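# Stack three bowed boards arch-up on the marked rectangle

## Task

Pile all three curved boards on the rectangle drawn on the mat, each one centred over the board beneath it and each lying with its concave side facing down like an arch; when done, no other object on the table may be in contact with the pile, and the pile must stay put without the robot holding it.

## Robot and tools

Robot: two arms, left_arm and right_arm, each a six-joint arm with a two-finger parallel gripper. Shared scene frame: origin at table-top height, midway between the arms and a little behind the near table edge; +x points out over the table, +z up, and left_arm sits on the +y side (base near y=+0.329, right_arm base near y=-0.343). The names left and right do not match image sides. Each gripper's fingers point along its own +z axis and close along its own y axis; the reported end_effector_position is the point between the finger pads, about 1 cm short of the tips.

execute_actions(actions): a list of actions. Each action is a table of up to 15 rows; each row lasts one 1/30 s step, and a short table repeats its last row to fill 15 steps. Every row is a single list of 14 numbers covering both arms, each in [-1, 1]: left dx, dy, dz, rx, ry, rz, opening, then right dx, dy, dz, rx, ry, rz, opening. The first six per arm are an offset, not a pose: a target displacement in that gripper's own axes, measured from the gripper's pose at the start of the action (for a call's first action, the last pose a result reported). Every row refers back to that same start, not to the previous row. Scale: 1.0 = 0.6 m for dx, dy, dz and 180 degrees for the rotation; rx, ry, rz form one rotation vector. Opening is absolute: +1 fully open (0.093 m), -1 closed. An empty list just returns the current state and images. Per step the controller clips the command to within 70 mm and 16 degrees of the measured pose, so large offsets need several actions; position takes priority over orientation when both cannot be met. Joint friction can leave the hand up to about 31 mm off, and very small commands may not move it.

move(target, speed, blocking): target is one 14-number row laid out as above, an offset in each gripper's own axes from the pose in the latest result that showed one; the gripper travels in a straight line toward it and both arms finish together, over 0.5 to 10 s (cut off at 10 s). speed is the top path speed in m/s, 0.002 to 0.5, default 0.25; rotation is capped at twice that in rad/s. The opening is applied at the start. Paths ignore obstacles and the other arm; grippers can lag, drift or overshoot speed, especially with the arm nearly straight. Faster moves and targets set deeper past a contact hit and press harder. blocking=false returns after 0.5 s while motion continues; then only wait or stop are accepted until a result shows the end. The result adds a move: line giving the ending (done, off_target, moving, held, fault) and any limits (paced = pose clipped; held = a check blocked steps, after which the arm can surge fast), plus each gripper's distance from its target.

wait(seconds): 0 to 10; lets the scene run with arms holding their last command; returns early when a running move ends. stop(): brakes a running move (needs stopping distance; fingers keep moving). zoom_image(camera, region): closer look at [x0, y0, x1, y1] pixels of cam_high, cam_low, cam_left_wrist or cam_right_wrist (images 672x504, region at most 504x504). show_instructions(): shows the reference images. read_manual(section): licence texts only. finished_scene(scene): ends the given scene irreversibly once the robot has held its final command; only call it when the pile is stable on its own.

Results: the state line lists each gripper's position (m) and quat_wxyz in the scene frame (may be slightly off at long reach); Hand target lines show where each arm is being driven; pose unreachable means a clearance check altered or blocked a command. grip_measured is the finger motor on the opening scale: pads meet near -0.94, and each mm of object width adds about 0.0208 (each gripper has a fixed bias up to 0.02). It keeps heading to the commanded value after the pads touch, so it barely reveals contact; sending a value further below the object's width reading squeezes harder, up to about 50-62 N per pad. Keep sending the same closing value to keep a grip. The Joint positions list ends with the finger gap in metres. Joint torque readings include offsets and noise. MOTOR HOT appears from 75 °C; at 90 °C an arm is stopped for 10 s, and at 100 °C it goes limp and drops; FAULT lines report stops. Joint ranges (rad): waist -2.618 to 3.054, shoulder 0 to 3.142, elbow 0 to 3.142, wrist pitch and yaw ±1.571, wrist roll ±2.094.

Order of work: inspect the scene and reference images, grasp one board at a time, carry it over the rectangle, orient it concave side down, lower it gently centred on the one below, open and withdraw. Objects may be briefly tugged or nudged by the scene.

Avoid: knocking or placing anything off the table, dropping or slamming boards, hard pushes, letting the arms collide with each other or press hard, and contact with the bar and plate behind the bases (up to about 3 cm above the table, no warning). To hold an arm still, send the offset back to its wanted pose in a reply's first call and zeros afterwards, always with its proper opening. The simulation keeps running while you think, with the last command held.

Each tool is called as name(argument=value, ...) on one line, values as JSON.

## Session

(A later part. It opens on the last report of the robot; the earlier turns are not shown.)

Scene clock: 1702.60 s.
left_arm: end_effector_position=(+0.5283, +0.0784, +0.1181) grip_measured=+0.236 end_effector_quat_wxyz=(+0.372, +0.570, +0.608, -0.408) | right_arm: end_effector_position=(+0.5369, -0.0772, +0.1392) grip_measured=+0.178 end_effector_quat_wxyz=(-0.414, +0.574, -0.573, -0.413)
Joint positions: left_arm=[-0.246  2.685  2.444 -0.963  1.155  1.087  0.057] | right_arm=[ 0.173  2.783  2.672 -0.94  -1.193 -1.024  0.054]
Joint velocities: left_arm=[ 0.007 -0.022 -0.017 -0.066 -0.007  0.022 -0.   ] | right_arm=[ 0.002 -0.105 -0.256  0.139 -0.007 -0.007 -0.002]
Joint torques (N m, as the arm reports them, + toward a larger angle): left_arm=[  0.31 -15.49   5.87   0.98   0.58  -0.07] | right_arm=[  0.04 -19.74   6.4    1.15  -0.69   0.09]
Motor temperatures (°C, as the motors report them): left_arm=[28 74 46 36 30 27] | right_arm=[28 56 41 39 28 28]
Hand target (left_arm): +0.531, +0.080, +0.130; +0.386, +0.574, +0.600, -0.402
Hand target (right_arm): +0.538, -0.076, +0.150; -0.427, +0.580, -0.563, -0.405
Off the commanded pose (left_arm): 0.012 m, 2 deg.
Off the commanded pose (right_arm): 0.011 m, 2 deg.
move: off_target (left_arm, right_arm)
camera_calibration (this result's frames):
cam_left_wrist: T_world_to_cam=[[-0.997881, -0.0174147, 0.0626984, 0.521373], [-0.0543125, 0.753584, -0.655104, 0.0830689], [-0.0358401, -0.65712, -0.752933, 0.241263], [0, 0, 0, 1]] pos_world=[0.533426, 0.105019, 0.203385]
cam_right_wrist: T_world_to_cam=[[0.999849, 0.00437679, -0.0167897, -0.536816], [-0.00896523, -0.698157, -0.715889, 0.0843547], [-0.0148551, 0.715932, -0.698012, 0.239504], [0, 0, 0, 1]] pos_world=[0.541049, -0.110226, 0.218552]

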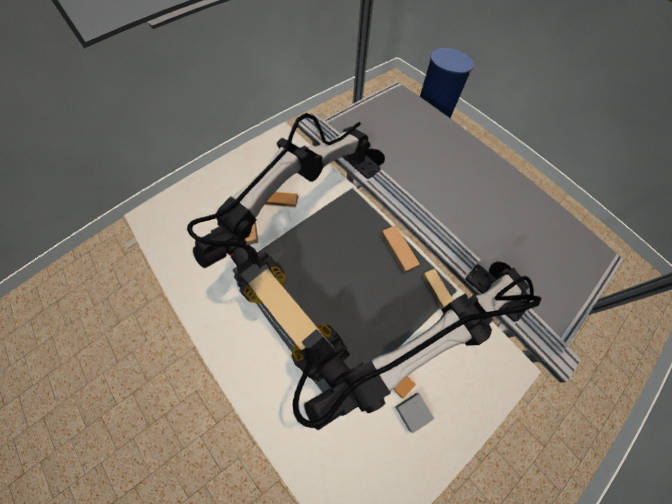

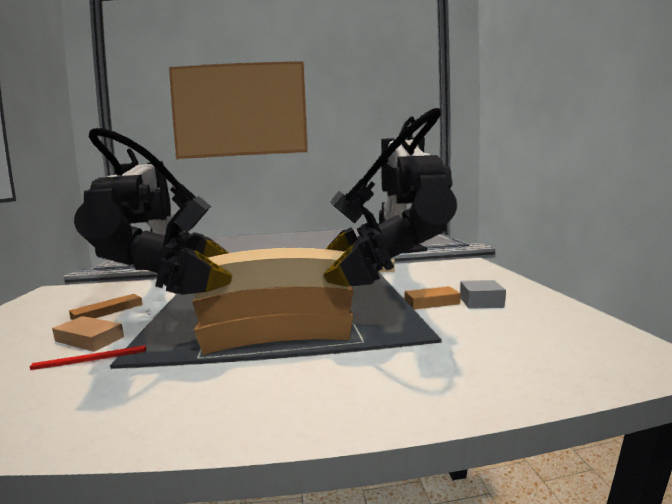

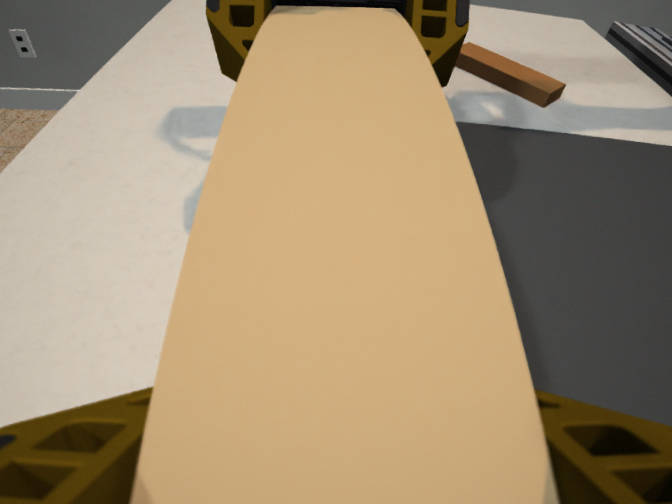

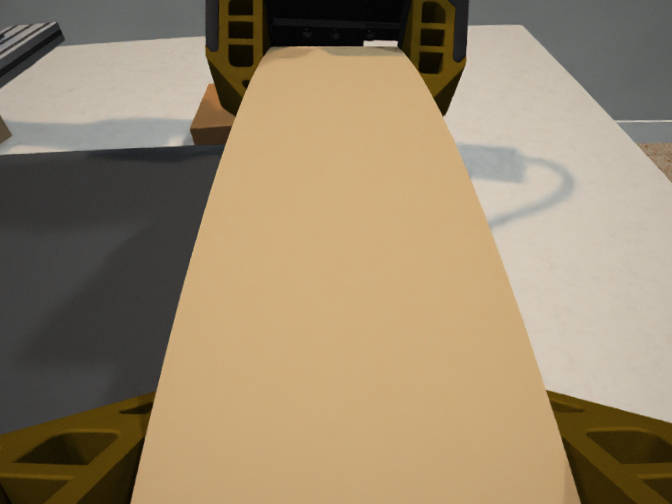

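move(target=[0.006,0,0.002,0,0,0.011,-0.2,0.006,0,0.002,0,0,-0.012,-0.2], speed=0.02)

move(target=[0,0,0,0,0,0,1,0,0,0,0,0,0,1])

move(target=[-0.02,0,-0.13,0,0,0,1,-0.02,0,-0.14,0,0,0,1], speed=0.1)

move(target=[-0.12,-0.36,-0.05,0,0,0,1,-0.1,0.40,-0.04,0,0,0,1], speed=0.2)

zoom_image(camera="cam_low", region=[130,190,430,370])

Scene clock: 1706.57 s.
left_arm: end_effector_position=(+0.5291, +0.0786, +0.1175) grip_measured=+0.236 end_effector_quat_wxyz=(+0.375, +0.576, +0.605, -0.403) | right_arm: end_effector_position=(+0.5374, -0.0771, +0.1388) grip_measured=+0.178 end_effector_quat_wxyz=(-0.418, +0.578, -0.569, -0.410)
Joint positions: left_arm=[-0.246  2.685  2.444 -0.96   1.149  1.102  0.057] | right_arm=[ 0.173  2.778  2.657 -0.925 -1.193 -1.034  0.054]
Joint velocities: left_arm=[-0.002  0.007 -0.002 -0.022  0.037 -0.007 -0.   ] | right_arm=[ 0.002 -0.002 -0.012  0.007  0.051 -0.051  0.001]
Joint torques (N m, as the arm reports them, + toward a larger angle): left_arm=[  0.13 -13.92   5.42   0.86   0.51   0.13] | right_arm=[ -0.29 -17.86   6.97   1.1   -0.71  -0.29]
Motor temperatures (°C, as the motors report them): left_arm=[28 77 46 36 30 27] | right_arm=[28 59 41 39 28 28]
Hand target (left_arm): +0.528, +0.079, +0.114; +0.378, +0.581, +0.598, -0.402
Hand target (right_arm): +0.537, -0.077, +0.136; -0.422, +0.585, -0.562, -0.406
Off the commanded pose (left_arm): 0.003 m, 1 deg.
Off the commanded pose (right_arm): 0.003 m, 1 deg.
MOTOR HOT: a motor of the left arm reached 75 °C. Now the hottest motor of the left arm, joint 2 (shoulder), reports 77 °C. The controller's stop level is 90 °C. To cool a motor, set the load down, stop pushing, or move to a pose that needs little force.
move: done
camera_calibration (this result's frames):
cam_left_wrist: T_world_to_cam=[[-0.998891, -0.0137197, 0.0450367, 0.524471], [-0.0398114, 0.756779, -0.652457, 0.074222], [-0.0251313, -0.653527, -0.756486, 0.235434], [0, 0, 0, 1]] pos_world=[0.532761, 0.104888, 0.202908]
cam_right_wrist: T_world_to_cam=[[0.999975, 0.00696985, -0.00124655, -0.539411], [0.00397033, -0.697745, -0.716335, 0.0772264], [-0.00586253, 0.716312, -0.697755, 0.234315], [0, 0, 0, 1]] pos_world=[0.540464, -0.110198, 0.218142]

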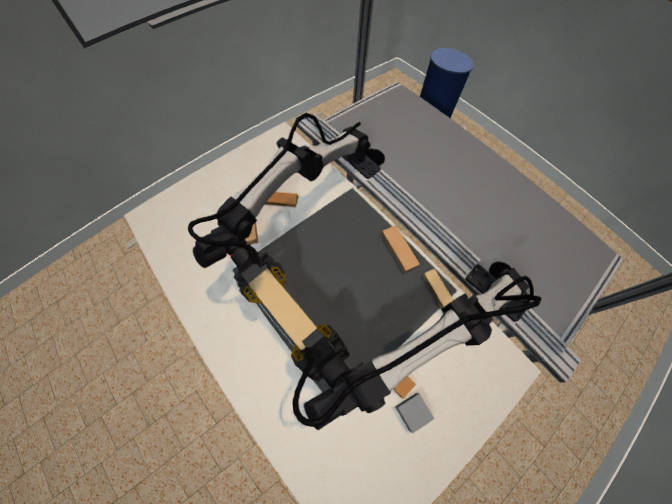

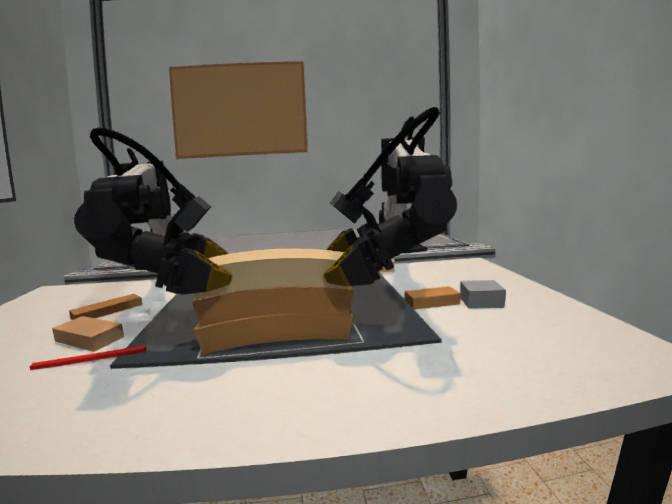

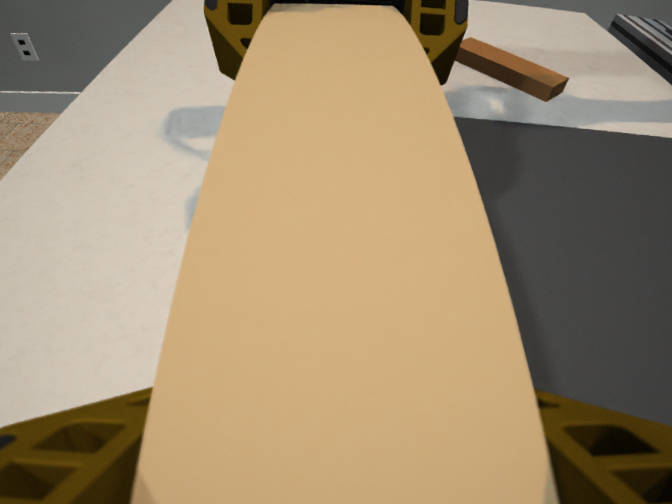

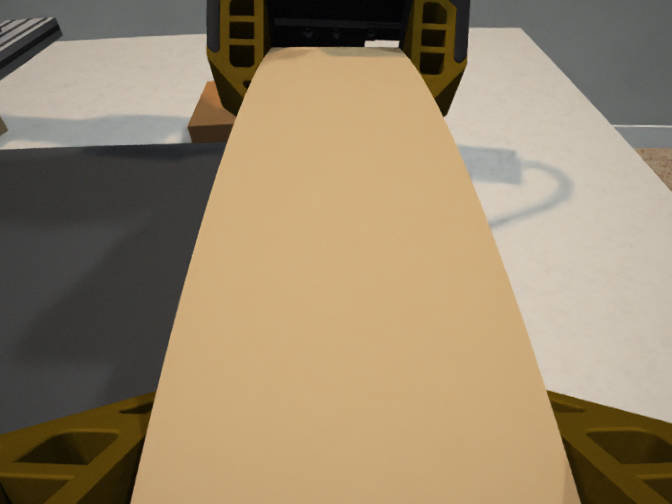

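Scene clock: 1707.07 s.
left_arm: end_effector_position=(+0.5290, +0.0787, +0.1174) grip_measured=+1.000 end_effector_quat_wxyz=(+0.375, +0.576, +0.605, -0.403) | right_arm: end_effector_position=(+0.5376, -0.0772, +0.1385) grip_measured=+0.983 end_effector_quat_wxyz=(-0.418, +0.578, -0.569, -0.409)
Joint positions: left_arm=[-0.246  2.685  2.444 -0.961  1.149  1.102  0.093] | right_arm=[ 0.173  2.778  2.657 -0.925 -1.191 -1.034  0.092]
Joint velocities: left_arm=[ 0.002  0.007  0.007  0.022 -0.022  0.022  0.   ] | right_arm=[ 0.012  0.002  0.012  0.11   0.007 -0.037 -0.   ]
Joint torques (N m, as the arm reports them, + toward a larger angle): left_arm=[  0.01 -13.74   6.25   0.78   0.52  -0.07] | right_arm=[ -0.18 -17.77   7.51   1.02  -0.66   0.05]
Motor temperatures (°C, as the motors report them): left_arm=[28 77 46 36 30 27] | right_arm=[28 59 41 39 28 28]
Hand target (left_arm): +0.529, +0.079, +0.117; +0.375, +0.576, +0.605, -0.403
Hand target (right_arm): +0.537, -0.077, +0.139; -0.418, +0.578, -0.569, -0.409
Off the commanded pose (left_arm): 0.000 m, 0 deg.
Off the commanded pose (right_arm): 0.000 m, 0 deg.
MOTOR HOT: still on. Now the hottest motor of the left arm, joint 2 (shoulder), reports 77 °C; the controller's stop level is 90 °C.
move: done
camera_calibration (this result's frames):
cam_left_wrist: T_world_to_cam=[[-0.998857, -0.0137375, 0.0457853, 0.524269], [-0.0403105, 0.756865, -0.652327, 0.0744203], [-0.025692, -0.653427, -0.756554, 0.235709], [0, 0, 0, 1]] pos_world=[0.532725, 0.104895, 0.202869]
cam_right_wrist: T_world_to_cam=[[0.999982, 0.00589076, -0.00093204, -0.539755], [0.00345021, -0.698856, -0.715254, 0.0770483], [-0.00486475, 0.715238, -0.698864, 0.233743], [0, 0, 0, 1]] pos_world=[0.540616, -0.110157, 0.217961]

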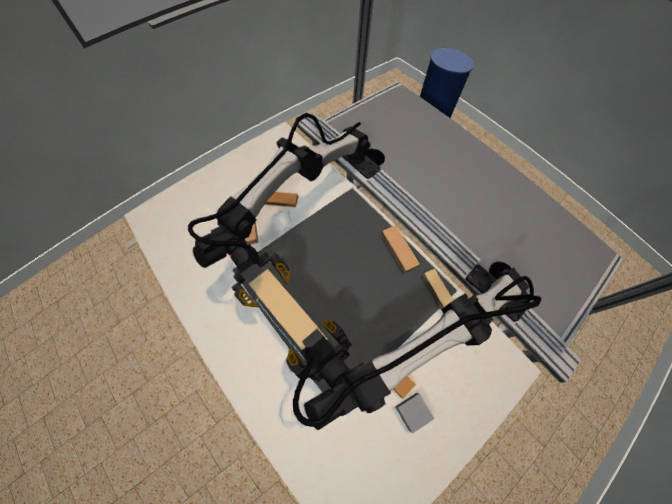

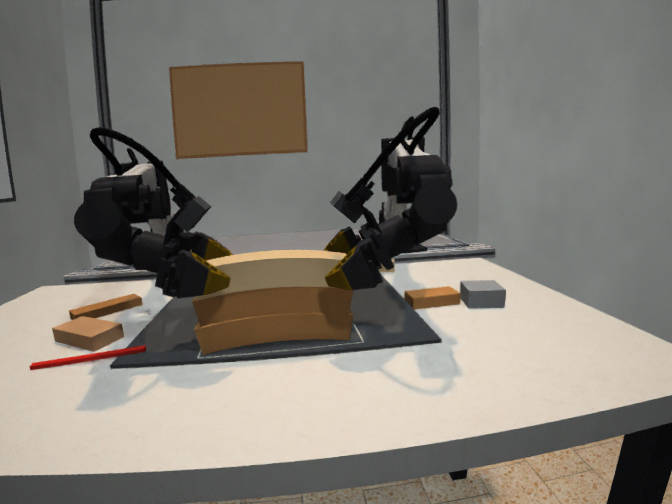

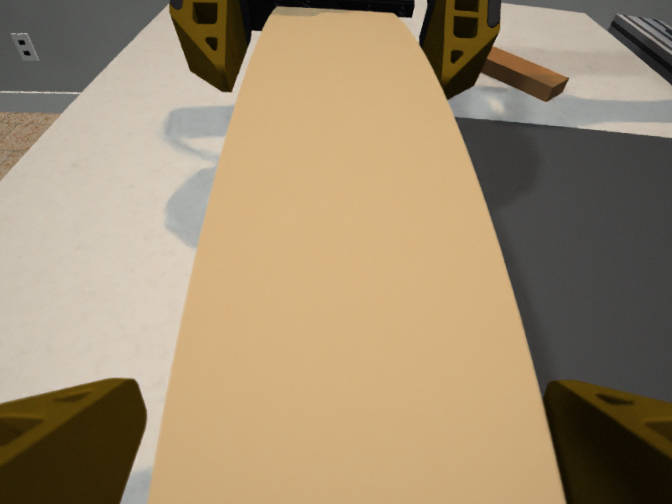

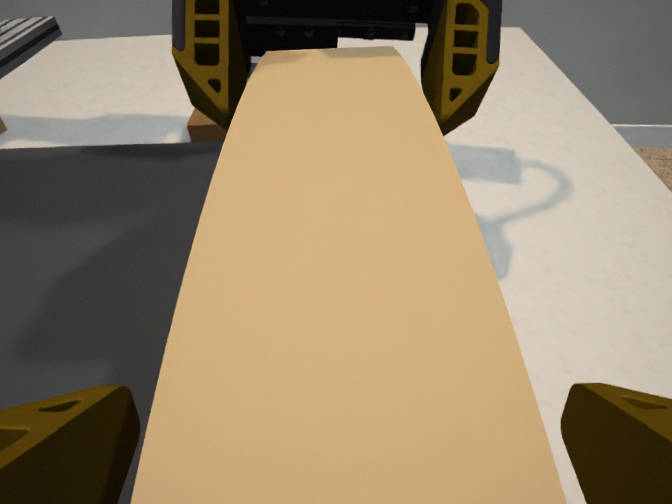

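Scene clock: 1708.73 s.
left_arm: end_effector_position=(+0.5305, +0.1414, +0.1543) grip_measured=+1.000 end_effector_quat_wxyz=(+0.383, +0.569, +0.612, -0.394) | right_arm: end_effector_position=(+0.5376, -0.1520, +0.1847) grip_measured=+0.983 end_effector_quat_wxyz=(-0.444, +0.568, -0.574, -0.388)
Joint positions: left_arm=[-0.128  2.795  2.822 -1.415  1.171  1.315  0.093] | right_arm=[ 0.039  2.778  2.857 -1.266 -1.231 -1.23   0.092]
Joint velocities: left_arm=[-0.017  0.017  0.042 -0.051 -0.066  0.125  0.   ] | right_arm=[ 0.007  0.017  0.012 -0.037 -0.037 -0.022 -0.001]
Joint torques (N m, as the arm reports them, + toward a larger angle): left_arm=[  0.68 -13.21   7.71   0.34   0.64  -0.02] | right_arm=[ -0.21 -15.27   8.12   0.73  -0.83  -0.07]
Motor temperatures (°C, as the motors report them): left_arm=[28 78 46 36 30 27] | right_arm=[28 60 41 39 28 28]
Hand target (left_arm): +0.531, +0.145, +0.159; +0.388, +0.567, +0.610, -0.395
Hand target (right_arm): +0.537, -0.153, +0.176; -0.438, +0.564, -0.577, -0.396
Off the commanded pose (left_arm): 0.006 m, 2 deg.
Off the commanded pose (right_arm): 0.008 m, 4 deg.
MOTOR HOT: still on. Now the hottest motor of the left arm, joint 2 (shoulder), reports 78 °C; the controller's stop level is 90 °C.
elbow stopped short (left arm): the move would have taken joint 3 (elbow) straighter than the controller allows; a more bent joint 3 avoids this.
move: off_target (right_arm)
camera_calibration (this result's frames):
cam_left_wrist: T_world_to_cam=[[-0.998417, -0.0435471, 0.0355911, 0.530493], [-0.0562223, 0.756375, -0.651718, 0.0595051], [0.00146023, -0.652687, -0.757626, 0.290298], [0, 0, 0, 1]] pos_world=[0.532575, 0.167567, 0.239837]
cam_right_wrist: T_world_to_cam=[[0.998004, -0.0486429, 0.0402804, -0.554077], [-0.00452166, -0.691191, -0.722658, 0.0645852], [0.0629936, 0.721033, -0.690031, 0.282226], [0, 0, 0, 1]] pos_world=[0.535484, -0.185805, 0.263736]

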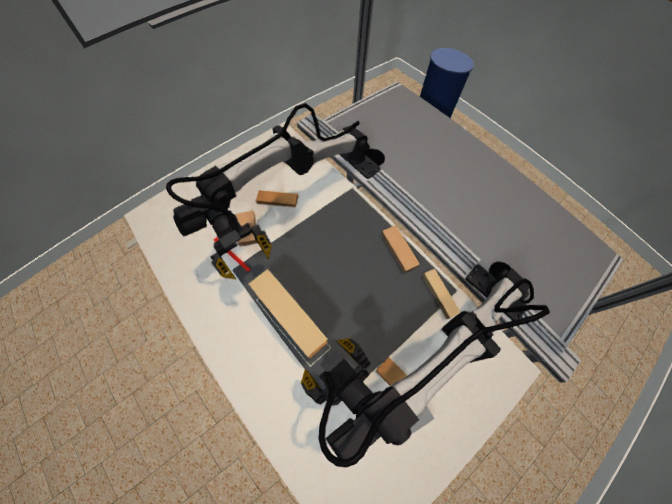

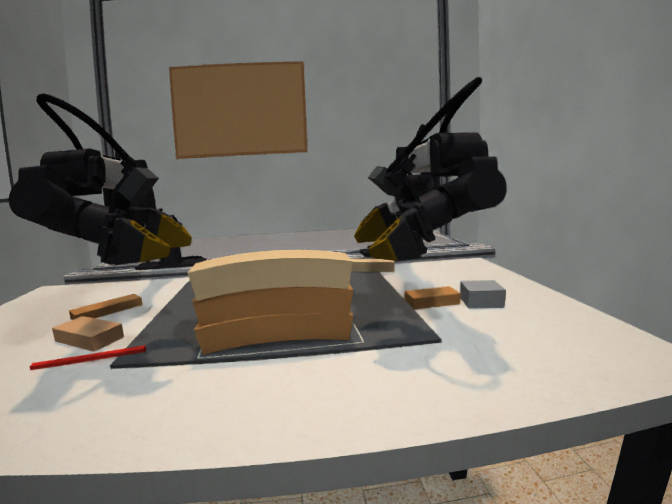

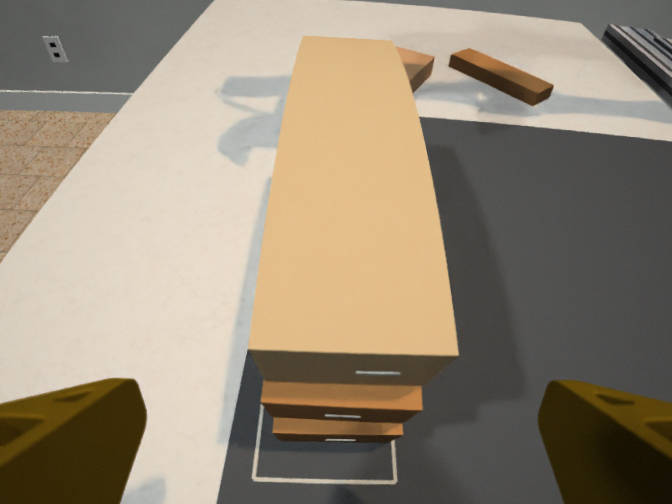

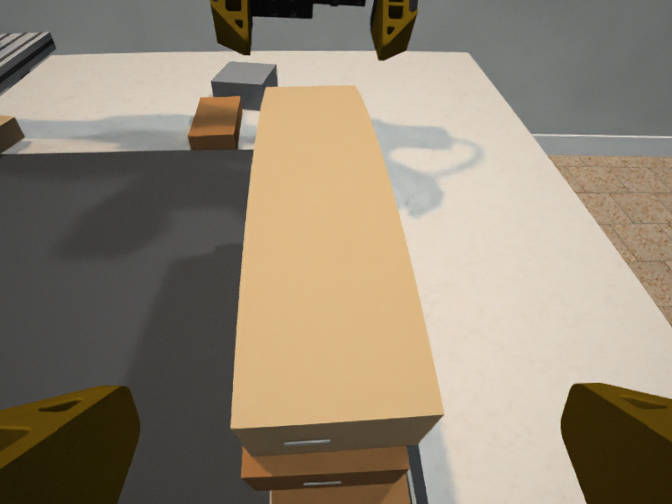

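Scene clock: 1710.83 s.
left_arm: end_effector_position=(+0.3192, +0.1342, +0.2413) grip_measured=+1.000 end_effector_quat_wxyz=(+0.380, +0.564, +0.615, -0.398) | right_arm: end_effector_position=(+0.3005, -0.1463, +0.2398) grip_measured=+0.983 end_effector_quat_wxyz=(-0.448, +0.567, -0.570, -0.391)
Joint positions: left_arm=[-0.184  1.654  1.331 -0.94   1.159  1.164  0.093] | right_arm=[ 0.104  1.534  1.119 -0.596 -1.212 -1.048  0.092]
Joint velocities: left_arm=[-0.022 -0.002 -0.017 -0.051 -0.066 -0.007  0.   ] | right_arm=[ 0.017 -0.007 -0.002  0.095 -0.022 -0.007  0.001]
Joint torques (N m, as the arm reports them, + toward a larger angle): left_arm=[-0.78 -8.02  5.06  0.9   0.42 -0.16] | right_arm=[ 0.92 -8.64  5.83  1.11 -0.54  0.04]
Motor temperatures (°C, as the motors report them): left_arm=[28 78 46 36 30 27] | right_arm=[28 60 41 39 28 28]
Hand target (left_arm): +0.317, +0.132, +0.240; +0.383, +0.569, +0.612, -0.394
Hand target (right_arm): +0.295, -0.144, +0.236; -0.444, +0.568, -0.573, -0.389
Off the commanded pose (left_arm): 0.003 m, 1 deg.
Off the commanded pose (right_arm): 0.008 m, 1 deg.
MOTOR HOT: still on. Now the hottest motor of the left arm, joint 2 (shoulder), reports 78 °C; the controller's stop level is 90 °C.
move: done
camera_calibration (this result's frames):
cam_left_wrist: T_world_to_cam=[[-0.997598, -0.0479789, 0.0499597, 0.313065], [-0.0689712, 0.754664, -0.652477, 0.114215], [-0.00639762, -0.654355, -0.75616, 0.354187], [0, 0, 0, 1]] pos_world=[0.322457, 0.16059, 0.326704]
cam_right_wrist: T_world_to_cam=[[0.99791, -0.0478577, 0.0434291, -0.320025], [-0.000913686, -0.682393, -0.730985, 0.109508], [0.064619, 0.729417, -0.68101, 0.329685], [0, 0, 0, 1]] pos_world=[0.298152, -0.181066, 0.318466]

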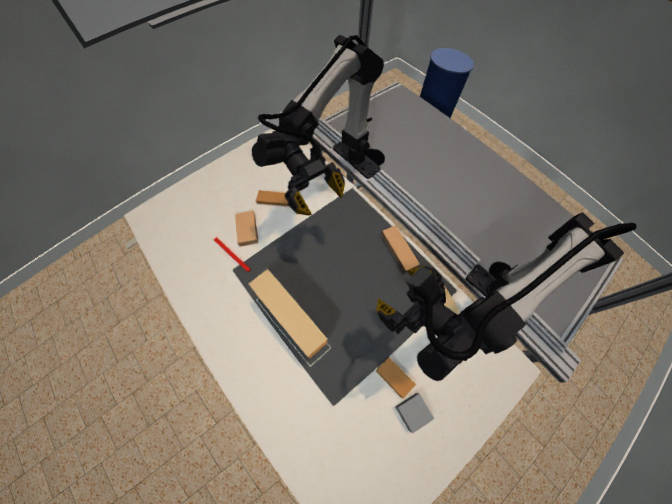

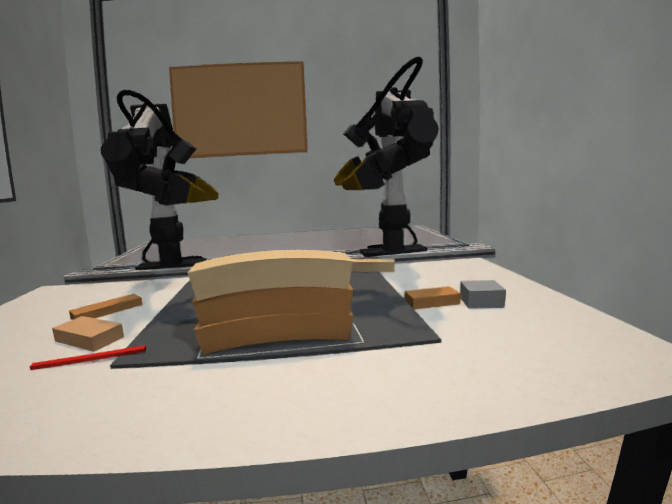

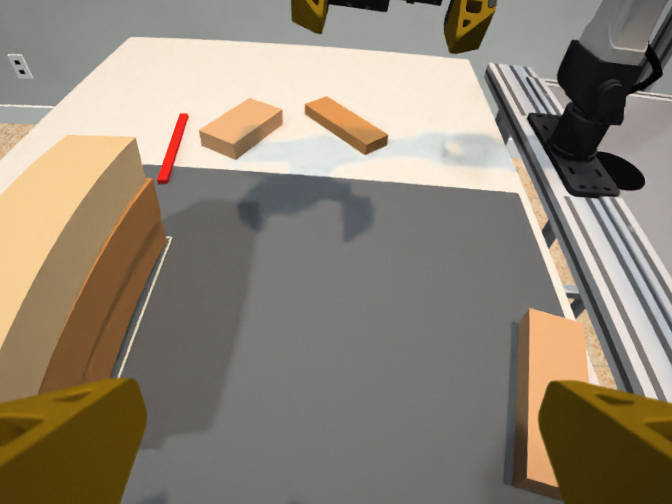

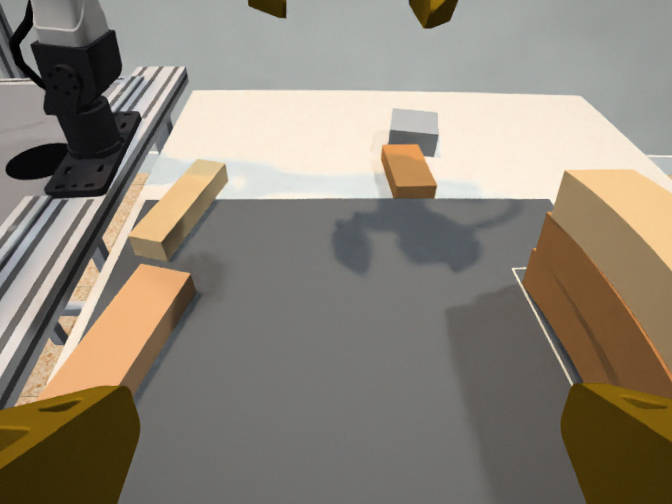

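Region (130, 190, 430, 370) of cam_low's 672x504 image, scaled by 1.680, with more detail than that image has; it fills the top 302 rows of this view, and the rest is white.

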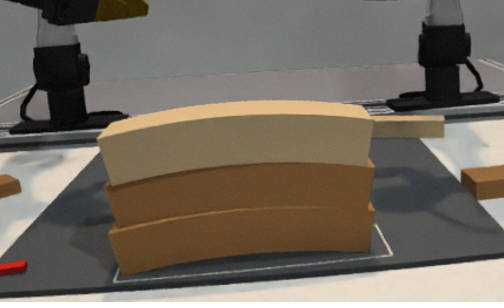

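finished_scene(scene=2)

The scene is finished: the task was done.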